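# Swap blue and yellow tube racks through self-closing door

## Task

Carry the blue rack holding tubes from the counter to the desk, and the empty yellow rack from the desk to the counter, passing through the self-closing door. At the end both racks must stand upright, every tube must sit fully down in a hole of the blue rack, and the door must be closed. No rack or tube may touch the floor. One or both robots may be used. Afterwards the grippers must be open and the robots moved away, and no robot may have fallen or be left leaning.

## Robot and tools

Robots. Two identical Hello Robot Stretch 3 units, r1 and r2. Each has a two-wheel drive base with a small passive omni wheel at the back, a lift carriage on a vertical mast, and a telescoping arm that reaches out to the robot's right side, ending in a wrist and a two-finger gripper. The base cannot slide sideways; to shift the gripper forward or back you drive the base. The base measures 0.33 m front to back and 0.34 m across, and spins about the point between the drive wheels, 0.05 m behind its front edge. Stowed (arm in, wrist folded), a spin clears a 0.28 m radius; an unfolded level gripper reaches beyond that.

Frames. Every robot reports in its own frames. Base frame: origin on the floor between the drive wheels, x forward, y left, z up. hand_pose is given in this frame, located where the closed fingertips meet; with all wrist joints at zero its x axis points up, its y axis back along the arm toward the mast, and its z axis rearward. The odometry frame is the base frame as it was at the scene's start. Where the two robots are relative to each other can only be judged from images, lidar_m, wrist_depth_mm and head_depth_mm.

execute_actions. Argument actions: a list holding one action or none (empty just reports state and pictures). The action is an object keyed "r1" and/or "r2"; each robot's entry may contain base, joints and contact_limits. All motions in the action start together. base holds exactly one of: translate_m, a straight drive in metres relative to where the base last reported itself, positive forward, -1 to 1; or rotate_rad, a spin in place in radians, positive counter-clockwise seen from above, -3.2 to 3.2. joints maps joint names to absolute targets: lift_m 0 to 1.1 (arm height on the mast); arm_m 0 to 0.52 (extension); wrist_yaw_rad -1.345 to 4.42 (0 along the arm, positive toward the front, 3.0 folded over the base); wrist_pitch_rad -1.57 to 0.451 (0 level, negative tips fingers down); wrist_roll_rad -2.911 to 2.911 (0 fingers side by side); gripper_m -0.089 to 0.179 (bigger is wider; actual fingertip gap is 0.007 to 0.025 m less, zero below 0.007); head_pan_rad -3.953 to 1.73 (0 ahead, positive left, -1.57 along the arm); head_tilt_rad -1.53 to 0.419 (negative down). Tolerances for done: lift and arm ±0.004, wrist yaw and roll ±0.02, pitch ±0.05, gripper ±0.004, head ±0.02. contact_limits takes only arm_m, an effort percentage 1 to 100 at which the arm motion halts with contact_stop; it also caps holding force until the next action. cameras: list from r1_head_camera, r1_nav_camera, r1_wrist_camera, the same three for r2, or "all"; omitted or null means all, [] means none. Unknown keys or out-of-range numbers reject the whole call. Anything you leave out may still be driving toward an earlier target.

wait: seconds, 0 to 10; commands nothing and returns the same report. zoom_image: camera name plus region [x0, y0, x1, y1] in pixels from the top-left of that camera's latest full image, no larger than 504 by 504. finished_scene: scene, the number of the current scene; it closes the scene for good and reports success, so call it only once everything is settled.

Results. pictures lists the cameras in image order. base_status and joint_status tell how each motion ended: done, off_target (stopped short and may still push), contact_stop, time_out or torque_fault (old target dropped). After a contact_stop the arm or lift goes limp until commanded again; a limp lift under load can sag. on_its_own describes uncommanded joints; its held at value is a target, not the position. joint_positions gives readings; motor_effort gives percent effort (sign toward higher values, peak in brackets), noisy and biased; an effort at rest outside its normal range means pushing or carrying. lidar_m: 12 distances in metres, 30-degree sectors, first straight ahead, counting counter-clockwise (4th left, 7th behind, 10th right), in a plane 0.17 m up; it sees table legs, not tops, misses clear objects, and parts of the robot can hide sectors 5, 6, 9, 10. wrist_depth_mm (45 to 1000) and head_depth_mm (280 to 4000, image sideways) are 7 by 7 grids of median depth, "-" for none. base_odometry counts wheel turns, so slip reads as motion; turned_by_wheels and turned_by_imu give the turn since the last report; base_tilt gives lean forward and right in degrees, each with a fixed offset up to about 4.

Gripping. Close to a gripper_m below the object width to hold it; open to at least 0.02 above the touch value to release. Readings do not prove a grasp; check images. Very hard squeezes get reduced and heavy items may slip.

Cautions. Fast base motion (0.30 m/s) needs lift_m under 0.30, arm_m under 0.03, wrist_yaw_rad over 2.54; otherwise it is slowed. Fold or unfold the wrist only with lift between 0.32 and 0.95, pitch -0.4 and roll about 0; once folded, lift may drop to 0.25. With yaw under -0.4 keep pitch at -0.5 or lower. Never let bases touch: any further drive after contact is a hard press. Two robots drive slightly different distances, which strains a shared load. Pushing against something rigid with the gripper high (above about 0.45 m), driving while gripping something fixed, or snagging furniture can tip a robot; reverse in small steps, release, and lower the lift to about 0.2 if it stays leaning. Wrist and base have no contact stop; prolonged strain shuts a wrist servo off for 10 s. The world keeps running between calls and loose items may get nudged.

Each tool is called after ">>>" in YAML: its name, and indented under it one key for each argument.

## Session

>>> execute_actions:
  actions: []

Scene clock: 0.00 s.
r1.base_odometry: x=+0.000 y=+0.000 heading=+0.000 (m, m, rad; r1's odometry frame)
r1.turned_by_wheels: +0.000 (rad since the last result)
r1.turned_by_imu: +0.000 (rad since the last result)
r1.base_tilt: forward=-0.9 right=-0.3 (deg)
r1.lidar_m: 0.88 0.90 1.16 2.61 1.35 1.21 1.13 1.15 1.06 1.00 1.01 0.95
r1.head_depth_mm: 837 840 846 846 853 855 860 / 834 837 840 843 845 850 859 / 832 834 838 844 844 849 850 / 825 830 833 838 840 846 847 / 823 829 831 835 839 837 846 / 823 824 826 835 832 837 839 / 819 818 826 827 830 832 843
r1.base_status: not commanded
r1.joint_positions: lift_m=+0.324 arm_m=+0.000 wrist_yaw_rad=+2.968 wrist_pitch_rad=-0.335 wrist_roll_rad=-0.001 gripper_m=+0.037 head_pan_rad=-0.020 head_tilt_rad=-0.014
r1.joint_status: not commanded
r1.motor_effort: left_wheel=+0 right_wheel=-1 lift_m=+33 arm_m=+0 wrist_yaw_rad=-1 wrist_pitch_rad=+5 wrist_roll_rad=+0 gripper_m=+1 head_pan_rad=+0 head_tilt_rad=+1 (%)
r1.hand_pose: x=+0.0191 y=+0.0852 z=+0.3556 quat_wxyz=(+0.178, +0.704, +0.057, +0.685) (m; r1's base frame)
r1.wrist_depth_mm: - - - - - - 891 / - - - - - - 938 / - - - - - - 924 / - - - - - - 944 / 932 928 897 890 862 835 824 / 735 722 - 698 706 674 658 / 609 596 - 574 553 562 551
r2.base_odometry: x=+0.000 y=+0.000 heading=+0.000 (m, m, rad; r2's odometry frame)
r2.turned_by_wheels: +0.000 (rad since the last result)
r2.turned_by_imu: +0.000 (rad since the last result)
r2.base_tilt: forward=-1.1 right=-0.8 (deg)
r2.lidar_m: 1.79 1.79 1.11 0.95 0.95 1.09 1.37 1.37 1.58 1.68 1.68 1.93
r2.head_depth_mm: 1942 2661 2688 2695 2678 2687 2475 / 1939 2625 2663 2596 2582 1886 1897 / 1925 2527 2531 2524 2476 1850 1837 / 1457 2455 2460 2475 2422 1801 1777 / 1952 2379 2386 2399 2328 1739 1728 / 1944 2338 2323 2309 2274 1684 1673 / 1919 2246 2250 2239 2236 1642 1633
r2.base_status: not commanded
r2.joint_positions: lift_m=+0.555 arm_m=+0.000 wrist_yaw_rad=+2.979 wrist_pitch_rad=-0.351 wrist_roll_rad=+0.009 gripper_m=+0.037 head_pan_rad=+0.002 head_tilt_rad=-0.004
r2.joint_status: not commanded
r2.motor_effort: left_wheel=+0 right_wheel=-1 lift_m=+24 arm_m=+0 wrist_yaw_rad=+0 wrist_pitch_rad=+5 wrist_roll_rad=+0 gripper_m=+0 head_pan_rad=+0 head_tilt_rad=+2 (%)
r2.hand_pose: x=+0.0162 y=+0.0842 z=+0.5825 quat_wxyz=(+0.180, +0.707, +0.066, +0.681) (m; r2's base frame)
r2.wrist_depth_mm: 726 - 901 - - - - / 807 - 965 - - - - / 840 882 - - - - - / 905 957 - - - - - / 943 - - - - - - / 845 891 - 888 924 950 942 / 727 737 745 769 789 778 789
pictures: r1_head_camera (sideways: a quarter turn clockwise sets it upright), r1_nav_camera (sideways: a quarter turn counterclockwise sets it upright), r1_wrist_camera, r2_head_camera (sideways: a quarter turn clockwise sets it upright), r2_nav_camera (sideways: a quarter turn counterclockwise sets it upright), r2_wrist_camera
Images, in order (width x height): r1_head_camera 896x504, r1_nav_camera 672x504, r1_wrist_camera 644x364, r2_head_camera 896x504, r2_nav_camera 672x504, r2_wrist_camera 644x364.

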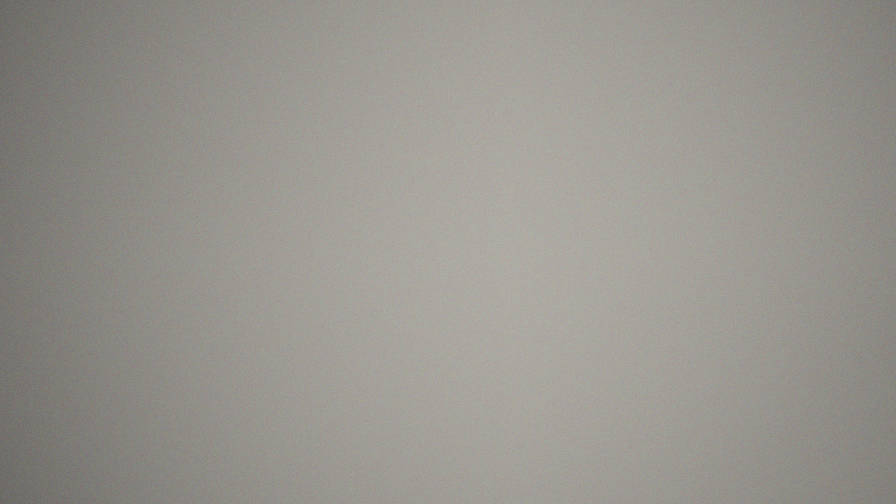

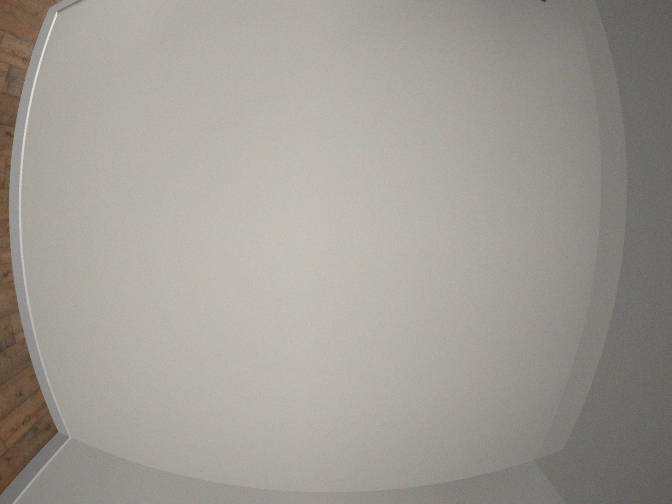

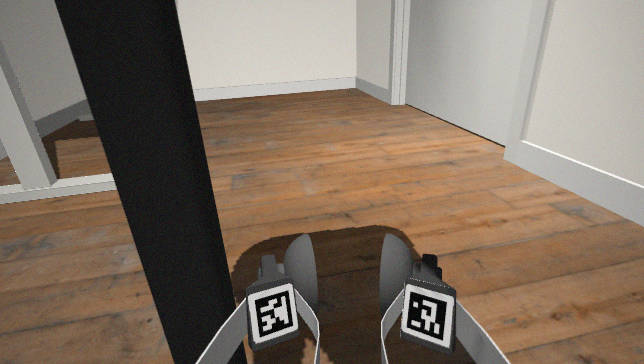

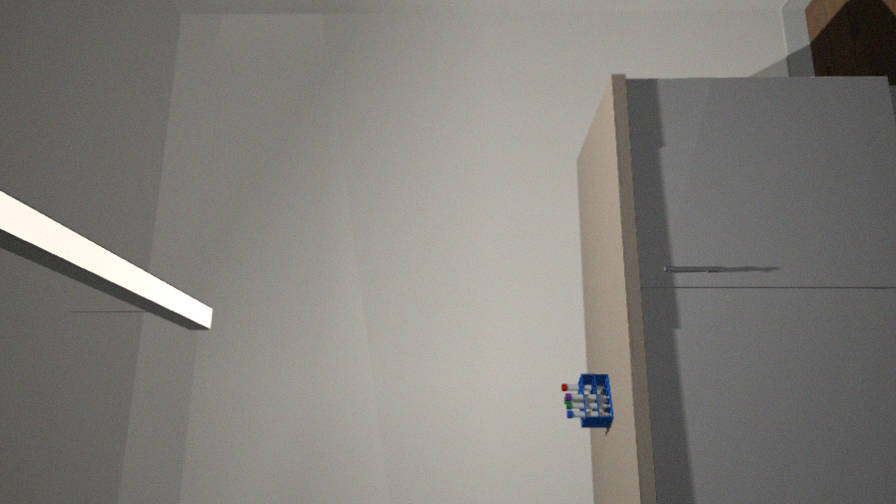

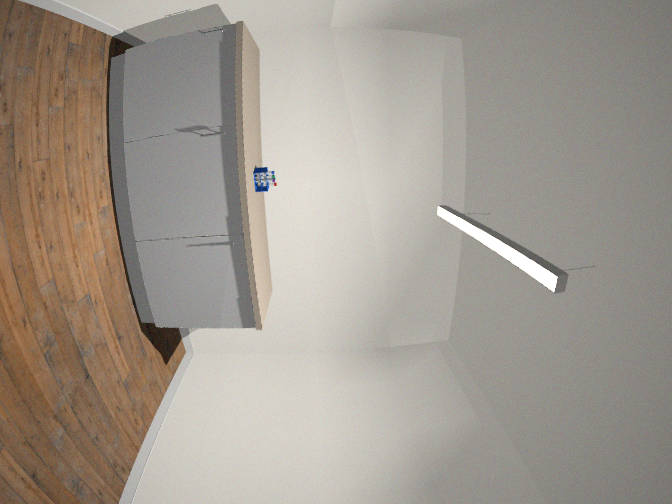

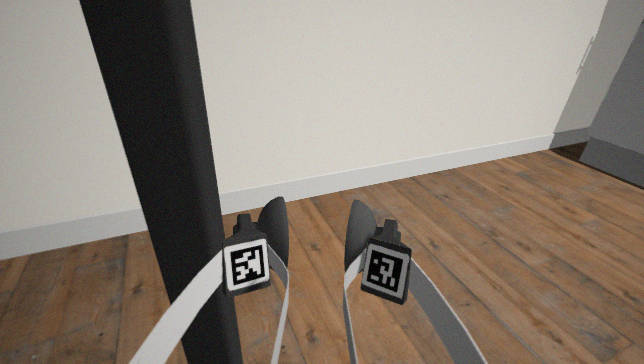

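>>> zoom_image:
  camera: "r2_head_camera"
  region: [540, 340, 680, 460]

>>> execute_actions:
  actions:
    - {"r1":{"base":{"rotate_rad":1.6},"joints":{"lift_m":0.28,"wrist_pitch_rad":-0.4,"head_pan_rad":0.35,"head_tilt_rad":-0.3}},"r2":{"base":{"rotate_rad":0.2},"joints":{"lift_m":0.28,"wrist_pitch_rad":-0.4,"head_pan_rad":-1.4,"head_tilt_rad":-0.3}}}
  cameras: ["r1_head_camera","r1_nav_camera","r2_head_camera","r2_nav_camera"]

Region (540, 340, 680, 460) of r2_head_camera's 896x504 image, scaled by 3.600, with more detail than that image has; it fills the top 432 rows of this view, and the rest is white.

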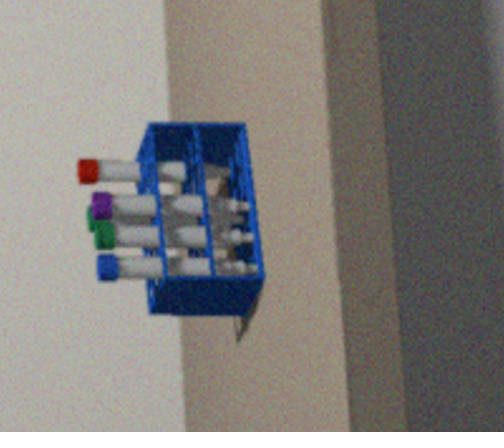

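Scene clock: 3.93 s.
r1.base_odometry: x=+0.000 y=+0.000 heading=+1.600 (m, m, rad; r1's odometry frame)
r1.turned_by_wheels: +1.600 (rad since the last result)
r1.turned_by_imu: +1.613 (rad since the last result)
r1.base_tilt: forward=-1.0 right=-0.3 (deg)
r1.lidar_m: 2.75 1.33 1.20 1.13 1.15 1.06 1.00 1.02 0.93 0.88 0.90 1.18
r1.head_depth_mm: 2274 2423 2540 2680 2615 1920 1522 / 2353 2459 2604 2788 2615 1940 1521 / 2448 2578 2616 2833 2584 1951 1538 / 2531 2683 2739 1409 2692 1959 1513 / 2353 2451 2397 1428 2528 1896 1545 / 1960 2005 2037 1355 1439 1842 1553 / 1664 1700 1743 1647 1812 1840 1575
r1.base_status: done
r1.joint_positions: lift_m=+0.280 arm_m=+0.000 wrist_yaw_rad=+2.968 wrist_pitch_rad=-0.415 wrist_roll_rad=-0.001 gripper_m=+0.037 head_pan_rad=+0.343 head_tilt_rad=-0.297
r1.joint_status: all done
r1.motor_effort: left_wheel=-1(6) right_wheel=+2(9) lift_m=+25(26) arm_m=+0(1) wrist_yaw_rad=+0(0) wrist_pitch_rad=+5(7) wrist_roll_rad=+0(0) gripper_m=+1(1) head_pan_rad=+2(18) head_tilt_rad=-2(23) (%)
r1.hand_pose: x=+0.0175 y=+0.0759 z=+0.2935 quat_wxyz=(+0.205, +0.701, +0.086, +0.677) (m; r1's base frame)
r1.wrist_depth_mm: 970 - - - - - - / - - - - - - - / - - - - - - - / 980 929 913 887 876 841 832 / 733 731 708 706 682 666 666 / 604 591 - 564 565 547 535 / 507 506 - - 457 465 458
r2.base_odometry: x=+0.000 y=+0.000 heading=+0.200 (m, m, rad; r2's odometry frame)
r2.turned_by_wheels: +0.200 (rad since the last result)
r2.turned_by_imu: +0.201 (rad since the last result)
r2.base_tilt: forward=-1.1 right=-0.9 (deg)
r2.lidar_m: 1.78 1.47 1.01 0.95 0.97 1.26 1.37 1.40 1.77 1.68 1.71 1.89
r2.head_depth_mm: 1431 1504 1580 1649 1728 1835 1637 / 1444 1512 1588 1657 1755 1834 1636 / 1467 1529 1601 1695 1771 1861 1644 / 1473 1541 1620 1708 1801 1890 1632 / 1486 1563 1622 1717 1825 1895 1638 / 1495 1555 1644 1719 1833 1912 1627 / 1515 1591 1664 1753 1850 1935 1632
r2.base_status: done
r2.joint_positions: lift_m=+0.280 arm_m=+0.000 wrist_yaw_rad=+2.979 wrist_pitch_rad=-0.414 wrist_roll_rad=+0.009 gripper_m=+0.037 head_pan_rad=-1.393 head_tilt_rad=-0.296
r2.joint_status: all done
r2.motor_effort: left_wheel=-2(6) right_wheel=+2(5) lift_m=+20(19) arm_m=-1(0) wrist_yaw_rad=+0(0) wrist_pitch_rad=+5(5) wrist_roll_rad=+1(0) gripper_m=+0(1) head_pan_rad=-4(45) head_tilt_rad=-1(14) (%)
r2.hand_pose: x=+0.0151 y=+0.0769 z=+0.2937 quat_wxyz=(+0.202, +0.704, +0.088, +0.675) (m; r2's base frame)
r2.wrist_depth_mm: 796 - 891 932 - - - / 879 - 981 - - - - / 883 917 999 996 - - - / 702 702 747 749 768 800 804 / 578 570 - 589 629 626 640 / 486 505 - 523 516 523 528 / - - - - 434 445 447
pictures: r1_head_camera (sideways: a quarter turn clockwise sets it upright), r1_nav_camera (sideways: a quarter turn counterclockwise sets it upright), r2_head_camera (sideways: a quarter turn clockwise sets it upright), r2_nav_camera (sideways: a quarter turn counterclockwise sets it upright)
Images, in order (width x height): r1_head_camera 896x504, r1_nav_camera 672x504, r2_head_camera 896x504, r2_nav_camera 672x504.

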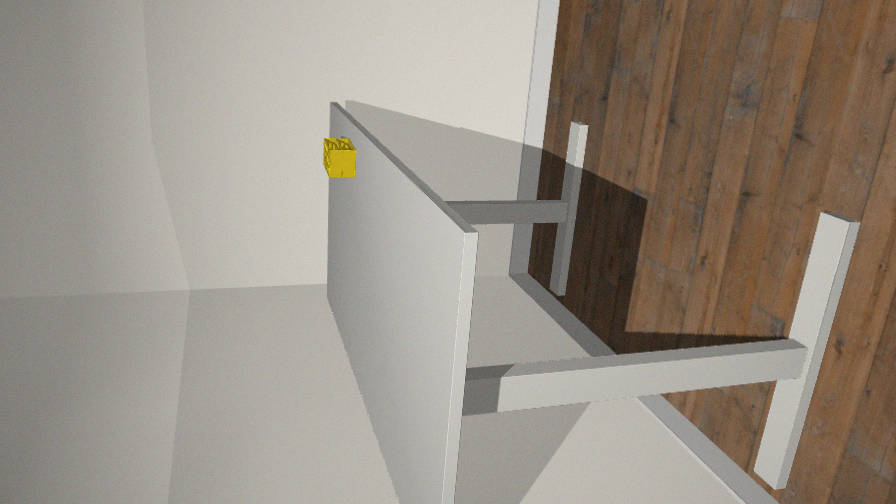

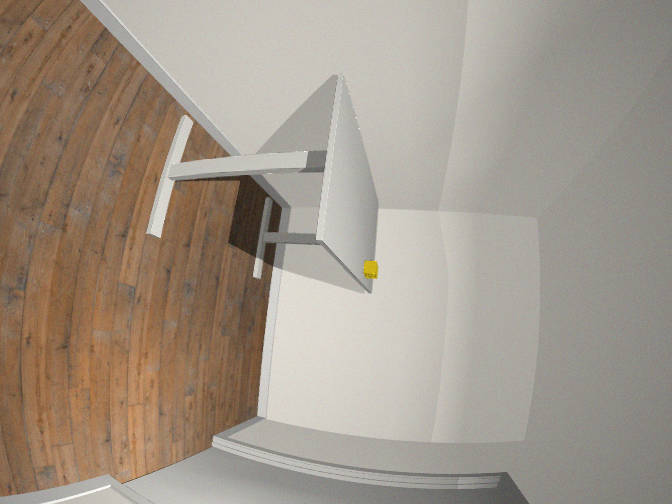

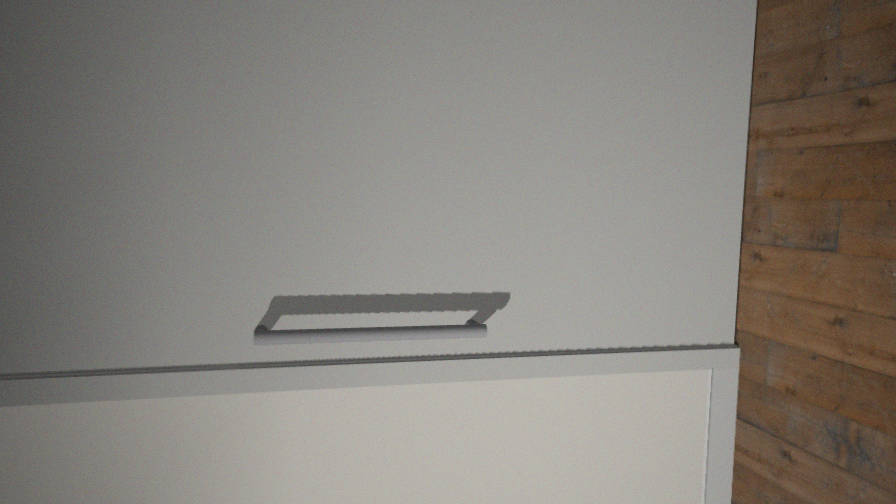

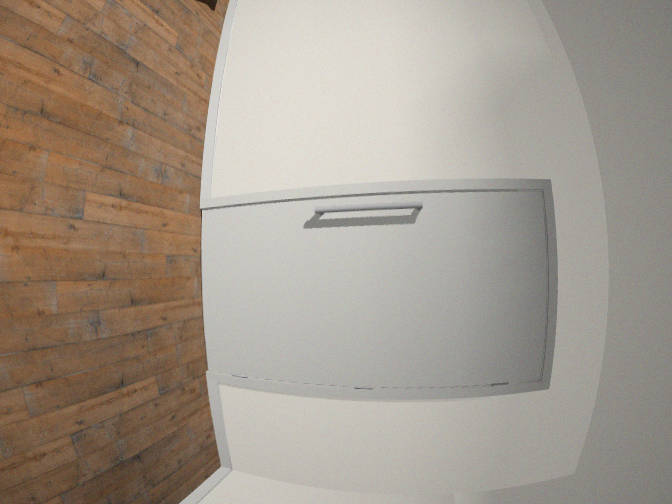

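>>> zoom_image:
  camera: "r1_head_camera"
  region: [300, 90, 420, 200]

Region (300, 90, 420, 200) of r1_head_camera's 896x504 image, scaled by 4.200, with more detail than that image has; it fills the top 462 rows of this view, and the rest is white.

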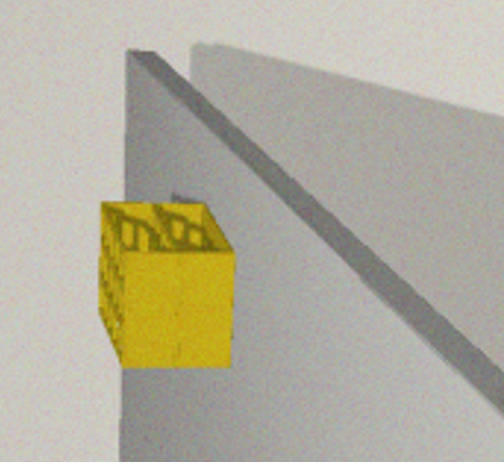

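>>> execute_actions:
  actions:
    - {"r1":{"base":{"rotate_rad":3.12},"joints":{"head_pan_rad":-2.6,"head_tilt_rad":-0.35}},"r2":{"base":{"rotate_rad":-0.125},"joints":{"head_pan_rad":0.25,"head_tilt_rad":-0.4}}}
  cameras: []

>>> execute_actions:
  actions:
    - {"r1":{"base":{"translate_m":-1.0}},"r2":{"base":{"translate_m":1.0}}}
  cameras: ["r1_head_camera","r1_nav_camera","r2_head_camera"]

Scene clock: 13.57 s.
r1.base_odometry: x=+0.000 y=+0.000 heading=-1.563 (m, m, rad; r1's odometry frame)
r1.turned_by_wheels: +3.120 (rad since the last result)
r1.turned_by_imu: +3.149 (rad since the last result)
r1.base_tilt: forward=-1.0 right=-0.4 (deg)
r1.lidar_m: 1.00 1.01 0.95 0.88 0.90 1.15 2.56 1.33 1.21 1.13 1.15 1.07
r1.head_depth_mm: 2368 2485 1960 2789 2410 1809 1458 / 2467 2601 1926 2611 2436 1829 1465 / 2376 2516 1954 2666 2449 1832 1464 / 1993 2083 1993 1404 1534 1668 1467 / 1712 1800 1792 1921 2045 1802 1476 / 1502 1559 1600 1679 1747 1756 1493 / 1337 1386 1431 1478 1537 1591 1496
r1.base_status: done
r1.joint_positions: lift_m=+0.280 arm_m=+0.000 wrist_yaw_rad=+2.968 wrist_pitch_rad=-0.415 wrist_roll_rad=-0.001 gripper_m=+0.037 head_pan_rad=-2.593 head_tilt_rad=-0.346
r1.joint_status: all done
r1.motor_effort: left_wheel=-1(7) right_wheel=+2(7) lift_m=+26(25) arm_m=-1(1) wrist_yaw_rad=+0(0) wrist_pitch_rad=+5(5) wrist_roll_rad=+0(0) gripper_m=+1(1) head_pan_rad=-3(29) head_tilt_rad=-2(9) (%)
r1.hand_pose: x=+0.0175 y=+0.0759 z=+0.2935 quat_wxyz=(+0.205, +0.701, +0.086, +0.677) (m; r1's base frame)
r1.wrist_depth_mm: 762 - 853 896 949 - - / 816 - 893 962 - - - / 858 - 948 - - - - / 914 901 898 885 874 833 829 / 738 720 710 701 691 661 648 / 597 590 - 564 568 547 538 / 501 503 - - 461 466 461
r2.base_odometry: x=+0.000 y=+0.000 heading=+0.075 (m, m, rad; r2's odometry frame)
r2.turned_by_wheels: -0.125 (rad since the last result)
r2.turned_by_imu: -0.123 (rad since the last result)
r2.base_tilt: forward=-1.2 right=-1.0 (deg)
r2.lidar_m: 1.79 1.73 1.07 0.95 0.95 1.14 1.37 1.38 1.65 1.68 1.68 2.00
r2.head_depth_mm: 2056 2178 2084 1827 1966 1839 1486 / 2056 2210 2088 1841 1967 1839 1487 / 2060 2189 1956 1839 1985 1839 1488 / 2064 2205 2080 1860 1985 1840 1491 / 2079 2200 2083 1867 1996 1849 1484 / 2099 2219 2102 1879 2041 1840 1483 / 2096 2233 2086 1882 2026 1838 1486
r2.base_status: done
r2.joint_positions: lift_m=+0.280 arm_m=+0.000 wrist_yaw_rad=+2.979 wrist_pitch_rad=-0.414 wrist_roll_rad=+0.009 gripper_m=+0.037 head_pan_rad=+0.243 head_tilt_rad=-0.395
r2.joint_status: all done
r2.motor_effort: left_wheel=+3(10) right_wheel=-3(8) lift_m=+20(21) arm_m=+0(0) wrist_yaw_rad=+0(0) wrist_pitch_rad=+5(5) wrist_roll_rad=+0(0) gripper_m=+0(0) head_pan_rad=+3(44) head_tilt_rad=-2(8) (%)
r2.hand_pose: x=+0.0151 y=+0.0769 z=+0.2937 quat_wxyz=(+0.202, +0.704, +0.088, +0.675) (m; r2's base frame)
r2.wrist_depth_mm: 777 - 906 978 - - - / 808 - 969 - - - - / 846 881 974 978 - - - / 735 718 738 739 758 780 804 / 572 583 - 601 628 624 641 / 487 502 - 525 512 524 529 / - - - - 435 441 444
pictures: none
No camera images: the call's "cameras" was empty. Leave "cameras" out to get every camera's image.

Scene clock: 18.57 s.
r1.base_odometry: x=-0.007 y=+1.000 heading=-1.563 (m, m, rad; r1's odometry frame)
r1.turned_by_wheels: +0.000 (rad since the last result)
r1.turned_by_imu: +0.001 (rad since the last result)
r1.base_tilt: forward=-0.9 right=-0.3 (deg)
r1.lidar_m: 1.99 1.25 0.84 0.78 0.88 1.12 1.76 1.60 1.31 0.79 1.25 1.60
r1.head_depth_mm: 1494 1579 1677 1765 1879 1820 1446 / 1563 1654 1739 1878 1993 1811 1458 / 1648 1746 1818 1949 2130 1798 1470 / 1741 1847 1915 1083 2144 1840 1477 / 1799 1907 1905 1017 2161 1857 1478 / 1632 1683 1701 1029 754 1863 1487 / 1448 1503 1537 1042 687 1692 1494
r1.base_status: done
r1.joint_positions: lift_m=+0.280 arm_m=+0.000 wrist_yaw_rad=+2.968 wrist_pitch_rad=-0.415 wrist_roll_rad=-0.001 gripper_m=+0.037 head_pan_rad=-2.593 head_tilt_rad=-0.347
r1.joint_status: not commanded
r1.motor_effort: left_wheel=-1(9) right_wheel=+1(2) lift_m=+26(26) arm_m=-1(1) wrist_yaw_rad=+0(0) wrist_pitch_rad=+5(5) wrist_roll_rad=+0(0) gripper_m=+1(0) head_pan_rad=-2(2) head_tilt_rad=-2(3) (%)
r1.hand_pose: x=+0.0175 y=+0.0759 z=+0.2935 quat_wxyz=(+0.206, +0.701, +0.086, +0.677) (m; r1's base frame)
r1.wrist_depth_mm: 734 - 820 818 843 920 976 / 787 - 857 863 921 994 - / 847 - 938 924 984 - - / 885 898 901 883 871 840 827 / 740 744 707 691 681 659 645 / 596 589 - 567 565 547 536 / 504 503 - - 456 464 458
r2.base_odometry: x=+0.997 y=+0.075 heading=+0.075 (m, m, rad; r2's odometry frame)
r2.turned_by_wheels: +0.000 (rad since the last result)
r2.turned_by_imu: +0.008 (rad since the last result)
r2.base_tilt: forward=-1.1 right=-0.9 (deg)
r2.lidar_m: 0.80 0.81 0.98 1.15 1.15 1.38 2.35 2.36 1.66 1.48 1.49 0.90
r2.head_depth_mm: 1200 1272 1350 1089 855 922 1003 / 1202 1273 1355 1087 861 929 1017 / 1207 1279 1370 1061 861 932 1010 / 1210 1290 1375 1012 869 941 1025 / 1216 1291 1382 1078 876 949 1037 / 1223 1297 1383 1087 879 954 1042 / 1222 1303 1387 1084 883 956 1047
r2.base_status: done
r2.joint_positions: lift_m=+0.280 arm_m=+0.000 wrist_yaw_rad=+2.979 wrist_pitch_rad=-0.414 wrist_roll_rad=+0.009 gripper_m=+0.037 head_pan_rad=+0.243 head_tilt_rad=-0.396
r2.joint_status: not commanded
r2.motor_effort: left_wheel=+2(12) right_wheel=-2(4) lift_m=+21(21) arm_m=+0(0) wrist_yaw_rad=-1(0) wrist_pitch_rad=+5(5) wrist_roll_rad=+0(1) gripper_m=+0(0) head_pan_rad=+3(3) head_tilt_rad=-1(1) (%)
r2.hand_pose: x=+0.0151 y=+0.0768 z=+0.2936 quat_wxyz=(+0.202, +0.704, +0.088, +0.675) (m; r2's base frame)
r2.wrist_depth_mm: 921 - - - - 921 706 / 992 - - - - - 735 / 925 908 994 - - 966 796 / 729 722 743 744 785 791 747 / 583 579 - 598 629 637 640 / 484 504 - 525 519 521 529 / - - - - 433 434 445
pictures: r1_head_camera (sideways: a quarter turn clockwise sets it upright), r1_nav_camera (sideways: a quarter turn counterclockwise sets it upright), r2_head_camera (sideways: a quarter turn clockwise sets it upright)
Images, in order (width x height): r1_head_camera 896x504, r1_nav_camera 672x504, r2_head_camera 896x504.

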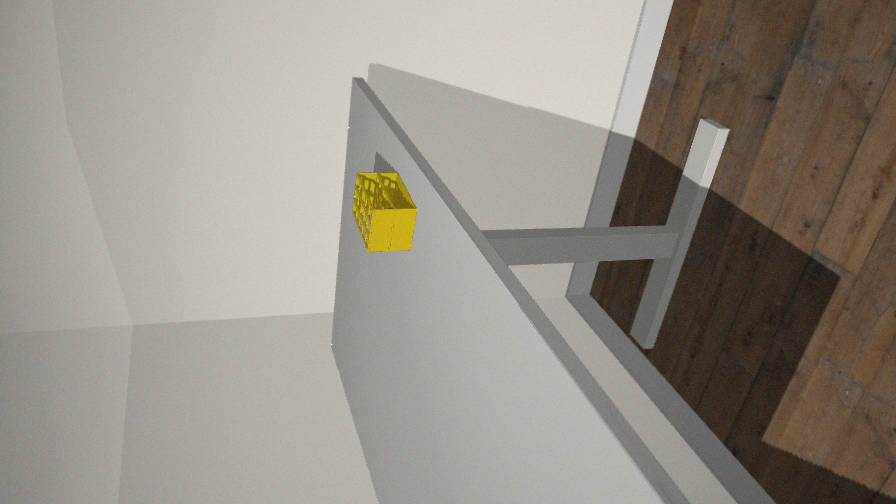

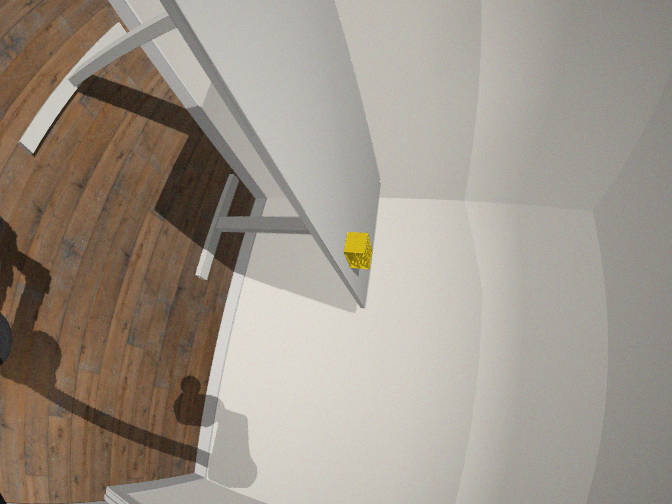

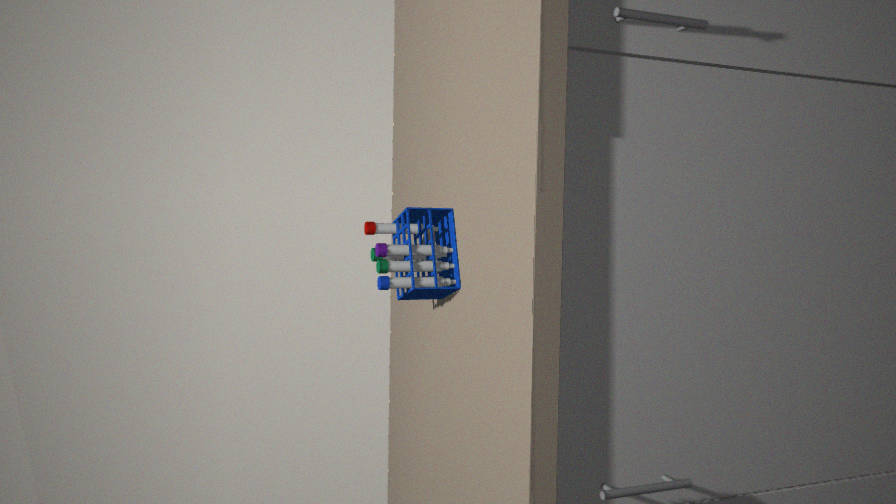

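>>> zoom_image:
  camera: "r2_head_camera"
  region: [350, 190, 480, 320]

>>> zoom_image:
  camera: "r1_head_camera"
  region: [320, 140, 460, 280]

Region (350, 190, 480, 320) of r2_head_camera's 896x504 image, scaled by 3.877, with more detail than that image has.

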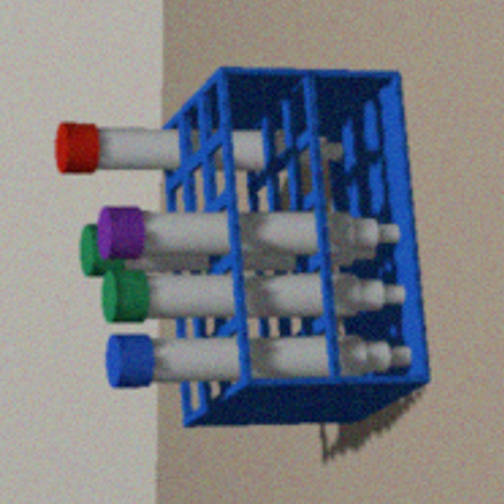

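Region (320, 140, 460, 280) of r1_head_camera's 896x504 image, scaled by 3.600, with more detail than that image has.

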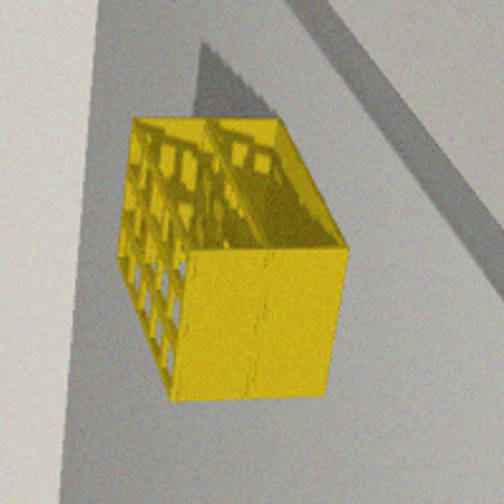

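>>> execute_actions:
  actions:
    - {"r1":{"base":{"translate_m":-0.78},"joints":{"lift_m":1.097,"wrist_yaw_rad":1.57,"gripper_m":0.17,"head_pan_rad":-1.9,"head_tilt_rad":-0.5}},"r2":{"base":{"translate_m":0.48},"joints":{"lift_m":1.09,"wrist_yaw_rad":1.0,"head_pan_rad":0.4,"head_tilt_rad":-0.65}}}
  cameras: ["r1_head_camera","r2_head_camera"]

Scene clock: 33.50 s.
r1.base_odometry: x=-0.013 y=+1.780 heading=-1.563 (m, m, rad; r1's odometry frame)
r1.turned_by_wheels: +0.000 (rad since the last result)
r1.turned_by_imu: +0.002 (rad since the last result)
r1.base_tilt: forward=-1.0 right=-0.4 (deg)
r1.lidar_m: 2.76 1.11 0.84 0.79 0.80 0.93 0.99 1.00 1.06 1.30 1.03 1.69
r1.head_depth_mm: - - 940 766 1713 1561 1267 / - - 919 703 1304 1445 1310 / - - - - - 1542 1318 / - - - - - 1504 1321 / - - - - - 1469 1324 / - - - - - - 1326 / - - - - - - -
r1.base_status: done
r1.joint_positions: lift_m=+1.097 arm_m=+0.000 wrist_yaw_rad=+1.572 wrist_pitch_rad=-0.416 wrist_roll_rad=-0.001 gripper_m=+0.170 head_pan_rad=-1.907 head_tilt_rad=-0.494
r1.joint_status: all done
r1.motor_effort: left_wheel=-1(9) right_wheel=+1(6) lift_m=+39(43) arm_m=-1(1) wrist_yaw_rad=-2(3) wrist_pitch_rad=+5(5) wrist_roll_rad=+0(0) gripper_m=+0(98) head_pan_rad=+2(25) head_tilt_rad=-3(18) (%)
r1.hand_pose: x=+0.2033 y=-0.1453 z=+1.1099 quat_wxyz=(+0.593, +0.592, -0.385, +0.387) (m; r1's base frame)
r1.wrist_depth_mm: - - - - - - - / - - - - - - - / - - - - - - 741 / - - - - - - 551 / - - - - - - 467 / - - - - - - 813 / - - - - - - -
r2.base_odometry: x=+1.476 y=+0.111 heading=+0.075 (m, m, rad; r2's odometry frame)
r2.turned_by_wheels: +0.000 (rad since the last result)
r2.turned_by_imu: +0.006 (rad since the last result)
r2.base_tilt: forward=-1.3 right=-0.9 (deg)
r2.lidar_m: 0.33 0.33 0.41 0.78 1.24 1.50 2.82 2.49 1.55 1.39 0.59 0.37
r2.head_depth_mm: 768 841 890 660 524 434 513 / 780 857 896 660 523 442 533 / 794 877 892 638 522 447 555 / 811 891 851 636 521 455 578 / 824 908 896 617 523 467 605 / 839 929 894 661 522 473 634 / 854 949 893 659 523 534 665
r2.base_status: done
r2.joint_positions: lift_m=+1.090 arm_m=+0.000 wrist_yaw_rad=+1.002 wrist_pitch_rad=-0.415 wrist_roll_rad=+0.009 gripper_m=+0.037 head_pan_rad=+0.393 head_tilt_rad=-0.642
r2.joint_status: all done
r2.motor_effort: left_wheel=+1(12) right_wheel=-1(5) lift_m=+27(28) arm_m=-1(0) wrist_yaw_rad=-2(2) wrist_pitch_rad=+5(5) wrist_roll_rad=+0(0) gripper_m=+0(0) head_pan_rad=+3(17) head_tilt_rad=-3(17) (%)
r2.hand_pose: x=+0.1680 y=-0.2662 z=+1.1032 quat_wxyz=(+0.675, +0.461, -0.540, +0.202) (m; r2's base frame)
r2.wrist_depth_mm: 674 797 920 - - - 887 / 742 822 982 - - - 919 / 689 702 725 744 - - 974 / 532 527 550 572 - - - / 431 434 457 549 - - - / 363 372 488 654 - - - / 320 361 539 801 - - -
pictures: r1_head_camera (sideways: a quarter turn clockwise sets it upright), r2_head_camera (sideways: a quarter turn clockwise sets it upright)
Images, in order (width x height): r1_head_camera 896x504, r2_head_camera 896x504.

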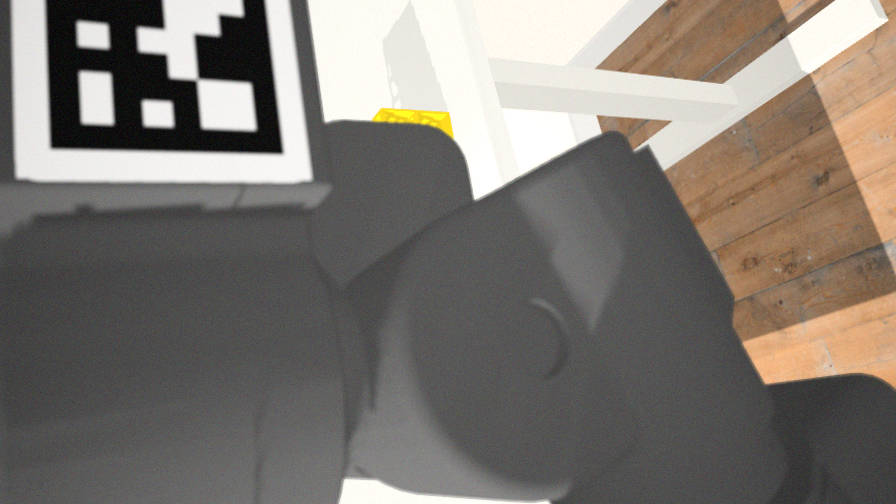

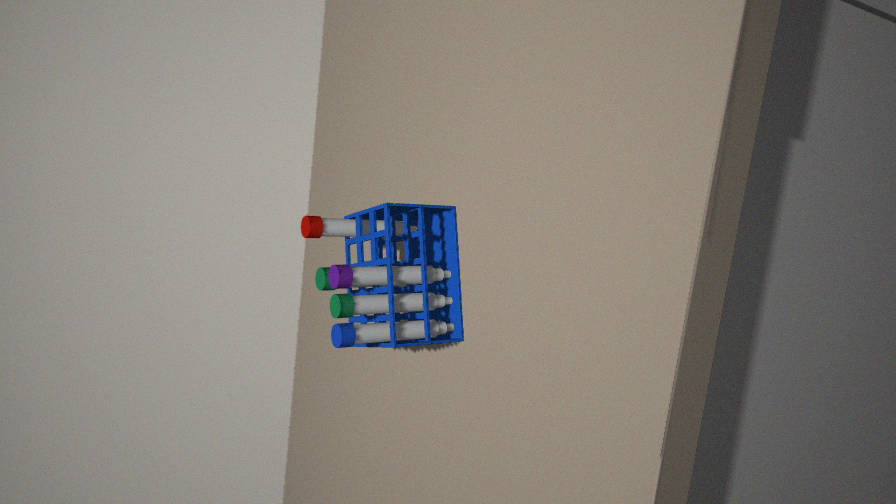

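>>> execute_actions:
  actions:
    - {"r1":{"base":{"translate_m":-0.33},"joints":{"arm_m":0.45,"head_pan_rad":-1.4,"head_tilt_rad":-0.5},"contact_limits":{"arm_m":20}},"r2":{"base":{"rotate_rad":1.75},"joints":{"arm_m":0.47,"wrist_yaw_rad":1.85,"gripper_m":0.17,"head_pan_rad":-1.3,"head_tilt_rad":-0.55},"contact_limits":{"arm_m":20}}}
  cameras: ["r1_head_camera","r1_wrist_camera","r2_head_camera","r2_wrist_camera"]

Scene clock: 38.93 s.
r1.base_odometry: x=-0.015 y=+2.110 heading=-1.564 (m, m, rad; r1's odometry frame)
r1.turned_by_wheels: +0.000 (rad since the last result)
r1.turned_by_imu: +0.001 (rad since the last result)
r1.base_tilt: forward=-0.9 right=-0.3 (deg)
r1.lidar_m: 3.07 1.20 0.81 0.68 0.70 0.70 0.66 0.67 0.85 0.93 1.35 1.26
r1.head_depth_mm: 1068 - 1033 697 1570 1521 1269 / 1102 1163 983 671 1589 1563 1315 / 1107 1213 996 647 1612 1592 1313 / 1122 1227 999 663 1645 1595 1320 / 1140 1234 1182 722 1698 1584 1323 / 1157 1249 1111 730 1705 1606 1330 / 1160 1269 1125 735 1735 1604 1333
r1.base_status: done
r1.joint_positions: lift_m=+1.097 arm_m=+0.450 wrist_yaw_rad=+1.570 wrist_pitch_rad=-0.416 wrist_roll_rad=-0.001 gripper_m=+0.170 head_pan_rad=-1.407 head_tilt_rad=-0.494
r1.joint_status: all done
r1.motor_effort: left_wheel=-1(6) right_wheel=+1(1) lift_m=+38(38) arm_m=+5(7) wrist_yaw_rad=+0(2) wrist_pitch_rad=+5(5) wrist_roll_rad=+0(0) gripper_m=+0(1) head_pan_rad=+2(21) head_tilt_rad=-3(3) (%)
r1.contact_limits: arm_m 20 (drawing in: default 27, maximum 44; extending or still: default 37, maximum 60)
r1.hand_pose: x=+0.2033 y=-0.5949 z=+1.1099 quat_wxyz=(+0.593, +0.592, -0.386, +0.386) (m; r1's base frame)
r1.wrist_depth_mm: - - - - - - 880 / - - - - - - 897 / - - - 832 797 760 742 / - - - 601 583 560 550 / - - - 465 453 449 438 / - - - 383 376 369 374 / - - - 323 319 315 -
r2.base_odometry: x=+1.476 y=+0.111 heading=+1.825 (m, m, rad; r2's odometry frame)
r2.turned_by_wheels: +1.750 (rad since the last result)
r2.turned_by_imu: +1.757 (rad since the last result)
r2.base_tilt: forward=-1.2 right=-0.9 (deg)
r2.lidar_m: 1.24 1.28 1.73 2.82 2.01 1.45 1.39 0.48 0.35 0.33 0.35 0.47
r2.head_depth_mm: 763 821 910 762 580 467 422 / 781 - 940 762 580 467 467 / 801 867 942 666 578 467 489 / 821 895 965 620 578 467 512 / 843 917 983 729 578 467 537 / 862 941 1007 761 578 480 564 / 886 970 1045 760 579 486 598
r2.base_status: done
r2.joint_positions: lift_m=+1.090 arm_m=+0.470 wrist_yaw_rad=+1.848 wrist_pitch_rad=-0.415 wrist_roll_rad=+0.009 gripper_m=+0.170 head_pan_rad=-1.293 head_tilt_rad=-0.557
r2.joint_status: all done
r2.motor_effort: left_wheel=-1(7) right_wheel=+1(5) lift_m=+27(28) arm_m=+3(3) wrist_yaw_rad=+1(2) wrist_pitch_rad=+6(6) wrist_roll_rad=+1(1) gripper_m=+0(85) head_pan_rad=-3(47) head_tilt_rad=+2(11) (%)
r2.contact_limits: arm_m 20 (drawing in: default 17, maximum 28; extending or still: default 23, maximum 38)
r2.hand_pose: x=+0.1949 y=-0.5531 z=+1.1032 quat_wxyz=(+0.532, +0.642, -0.303, +0.462) (m; r2's base frame)
r2.wrist_depth_mm: - - - - - - 725 / - - - - - - 676 / - - - 761 797 805 643 / - - 622 560 583 581 571 / - - 439 453 460 481 480 / - 355 372 376 385 - 397 / - 315 320 306 326 335 341
pictures: r1_head_camera (sideways: a quarter turn clockwise sets it upright), r1_wrist_camera, r2_head_camera (sideways: a quarter turn clockwise sets it upright), r2_wrist_camera
Images, in order (width x height): r1_head_camera 896x504, r1_wrist_camera 644x364, r2_head_camera 896x504, r2_wrist_camera 644x364.

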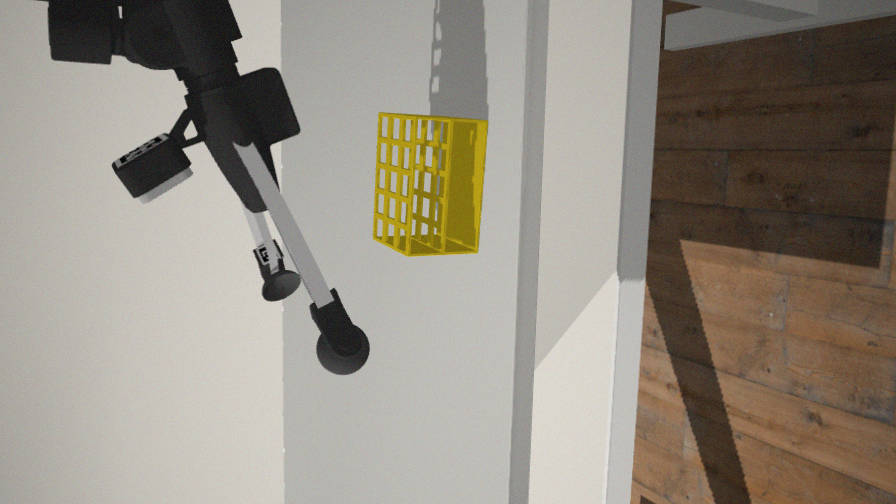

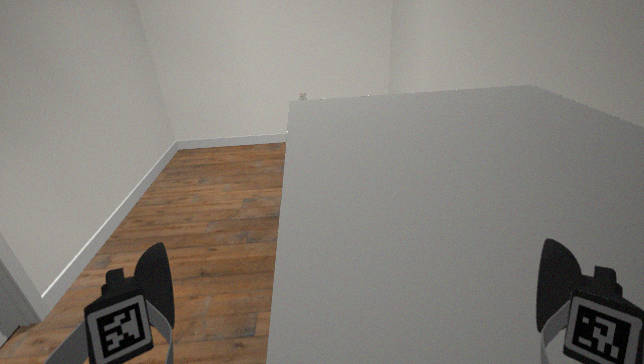

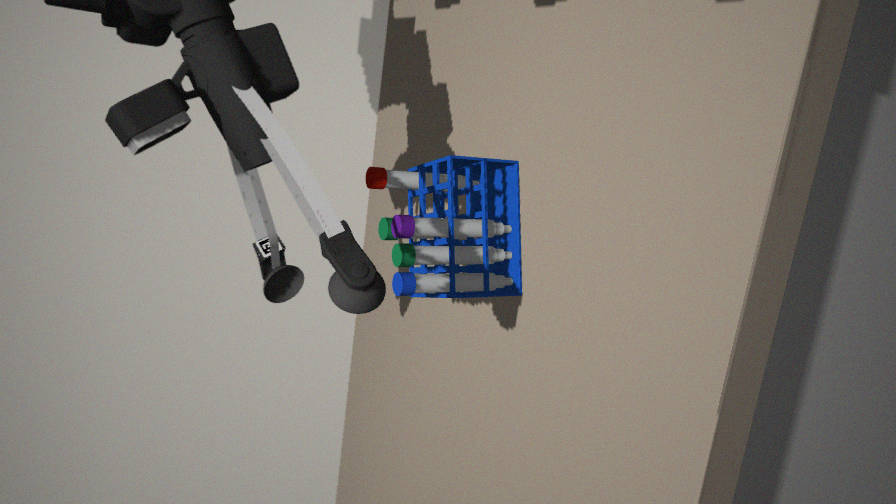

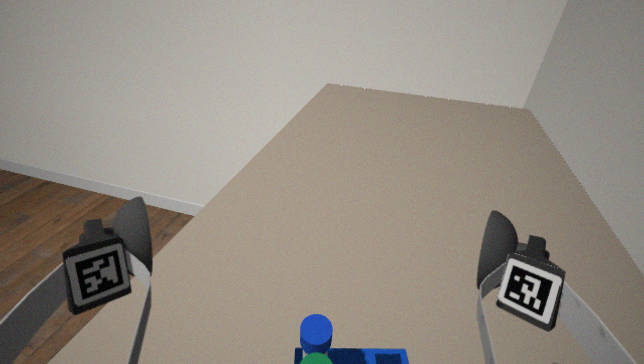

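>>> execute_actions:
  actions:
    - {"r1":{"base":{"translate_m":-0.035},"joints":{"arm_m":0.50,"wrist_yaw_rad":1.6,"wrist_pitch_rad":-0.68,"gripper_m":0.179}},"r2":{"base":{"translate_m":0.023},"joints":{"arm_m":0.49,"wrist_pitch_rad":-0.9,"lift_m":1.097}}}
  cameras: ["r1_head_camera","r1_wrist_camera","r2_head_camera","r2_wrist_camera"]

Scene clock: 43.77 s.
r1.base_odometry: x=-0.016 y=+2.145 heading=-1.564 (m, m, rad; r1's odometry frame)
r1.turned_by_wheels: +0.000 (rad since the last result)
r1.turned_by_imu: +0.001 (rad since the last result)
r1.base_tilt: forward=-0.9 right=-0.4 (deg)
r1.lidar_m: 3.10 1.19 0.80 0.68 0.69 0.67 0.62 0.63 0.81 0.92 1.36 1.29
r1.head_depth_mm: 1069 - 1037 696 1559 1471 1262 / 1102 1166 982 704 1602 1576 1300 / 1106 1223 989 648 1624 1589 1313 / 1133 1223 1163 671 1651 1587 1317 / 1140 1240 1094 722 1688 1591 1328 / 1161 1261 1107 729 1720 1609 1328 / 1176 1269 1125 735 1739 1606 1334
r1.base_status: done
r1.joint_positions: lift_m=+1.097 arm_m=+0.500 wrist_yaw_rad=+1.598 wrist_pitch_rad=-0.690 wrist_roll_rad=-0.001 gripper_m=+0.179 head_pan_rad=-1.407 head_tilt_rad=-0.494
r1.joint_status: all done
r1.motor_effort: left_wheel=-1(5) right_wheel=+1(4) lift_m=+38(39) arm_m=+5(4) wrist_yaw_rad=+1(0) wrist_pitch_rad=+3(6) wrist_roll_rad=+0(0) gripper_m=+0(56) head_pan_rad=+3(2) head_tilt_rad=-3(3) (%)
r1.hand_pose: x=+0.1608 y=-0.6397 z=+1.0537 quat_wxyz=(+0.636, +0.644, -0.292, +0.310) (m; r1's base frame)
r1.wrist_depth_mm: - - - 689 656 634 605 / - - - 538 516 503 483 / - - - 435 421 412 397 / - - - 367 357 349 342 / - - 341 315 310 304 300 / - - 292 214 263 270 - / - - 258 208 207 240 -
r2.base_odometry: x=+1.470 y=+0.133 heading=+1.825 (m, m, rad; r2's odometry frame)
r2.turned_by_wheels: +0.000 (rad since the last result)
r2.turned_by_imu: +0.001 (rad since the last result)
r2.base_tilt: forward=-1.1 right=-0.8 (deg)
r2.lidar_m: 1.22 1.26 1.70 2.82 2.04 1.47 1.41 0.48 0.35 0.33 0.35 0.47
r2.head_depth_mm: 763 819 919 763 579 467 421 / 784 835 936 764 579 467 431 / 801 869 933 641 579 467 487 / 823 893 966 627 578 466 512 / 841 917 989 763 579 467 536 / 862 942 1006 762 578 473 564 / 882 966 1040 764 579 486 595
r2.base_status: done
r2.joint_positions: lift_m=+1.097 arm_m=+0.490 wrist_yaw_rad=+1.848 wrist_pitch_rad=-0.906 wrist_roll_rad=+0.009 gripper_m=+0.170 head_pan_rad=-1.293 head_tilt_rad=-0.557
r2.joint_status: all done
r2.motor_effort: left_wheel=-2(3) right_wheel=+2(7) lift_m=+27(28) arm_m=+3(4) wrist_yaw_rad=+1(1) wrist_pitch_rad=+2(4) wrist_roll_rad=+1(1) gripper_m=+0(0) head_pan_rad=-3(4) head_tilt_rad=+3(3) (%)
r2.hand_pose: x=+0.1125 y=-0.5966 z=+1.0191 quat_wxyz=(+0.630, +0.695, -0.139, +0.318) (m; r2's base frame)
r2.wrist_depth_mm: - - 407 415 425 429 430 / - 364 366 370 379 381 386 / - 330 335 335 344 343 354 / 306 298 304 219 311 313 315 / 277 280 277 197 281 292 291 / - 254 257 217 260 - 268 / 238 238 240 237 240 246 252
pictures: r1_head_camera (sideways: a quarter turn clockwise sets it upright), r1_wrist_camera, r2_head_camera (sideways: a quarter turn clockwise sets it upright), r2_wrist_camera
Images, in order (width x height): r1_head_camera 896x504, r1_wrist_camera 644x364, r2_head_camera 896x504, r2_wrist_camera 644x364.

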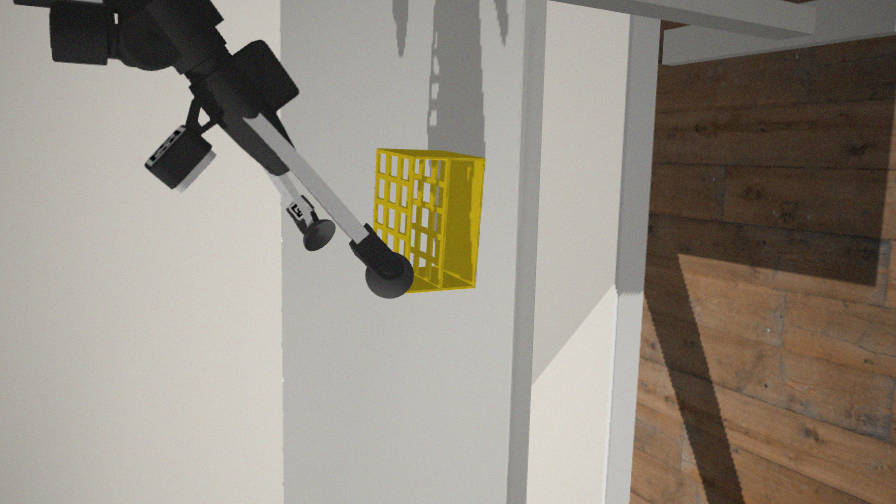

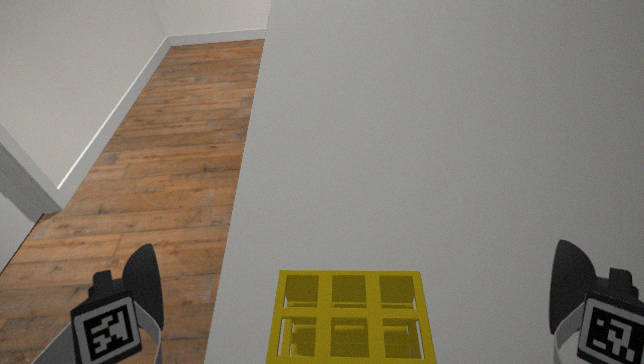

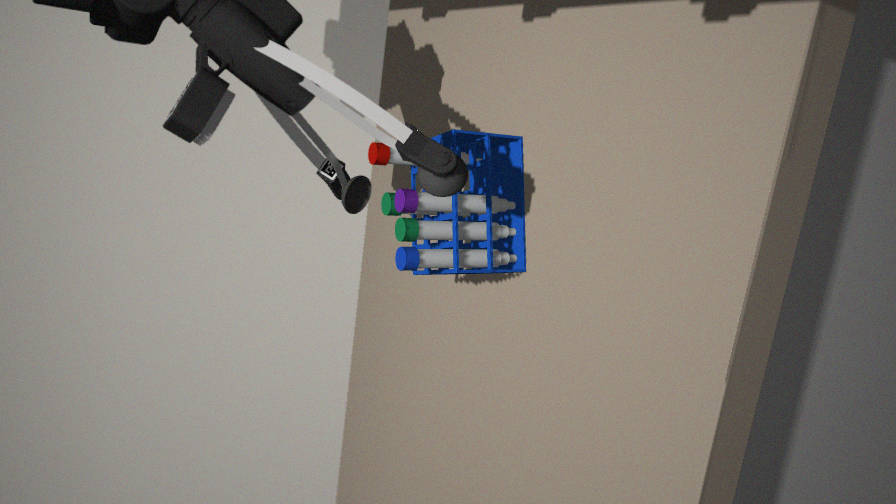

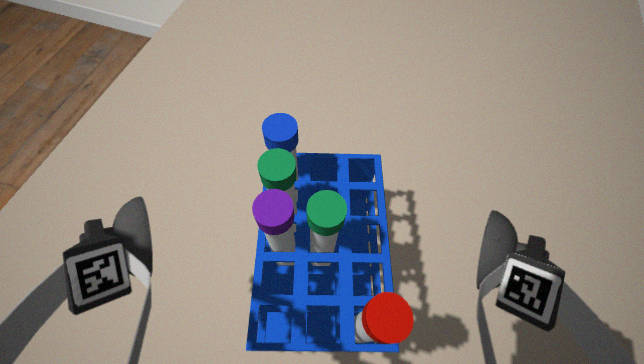

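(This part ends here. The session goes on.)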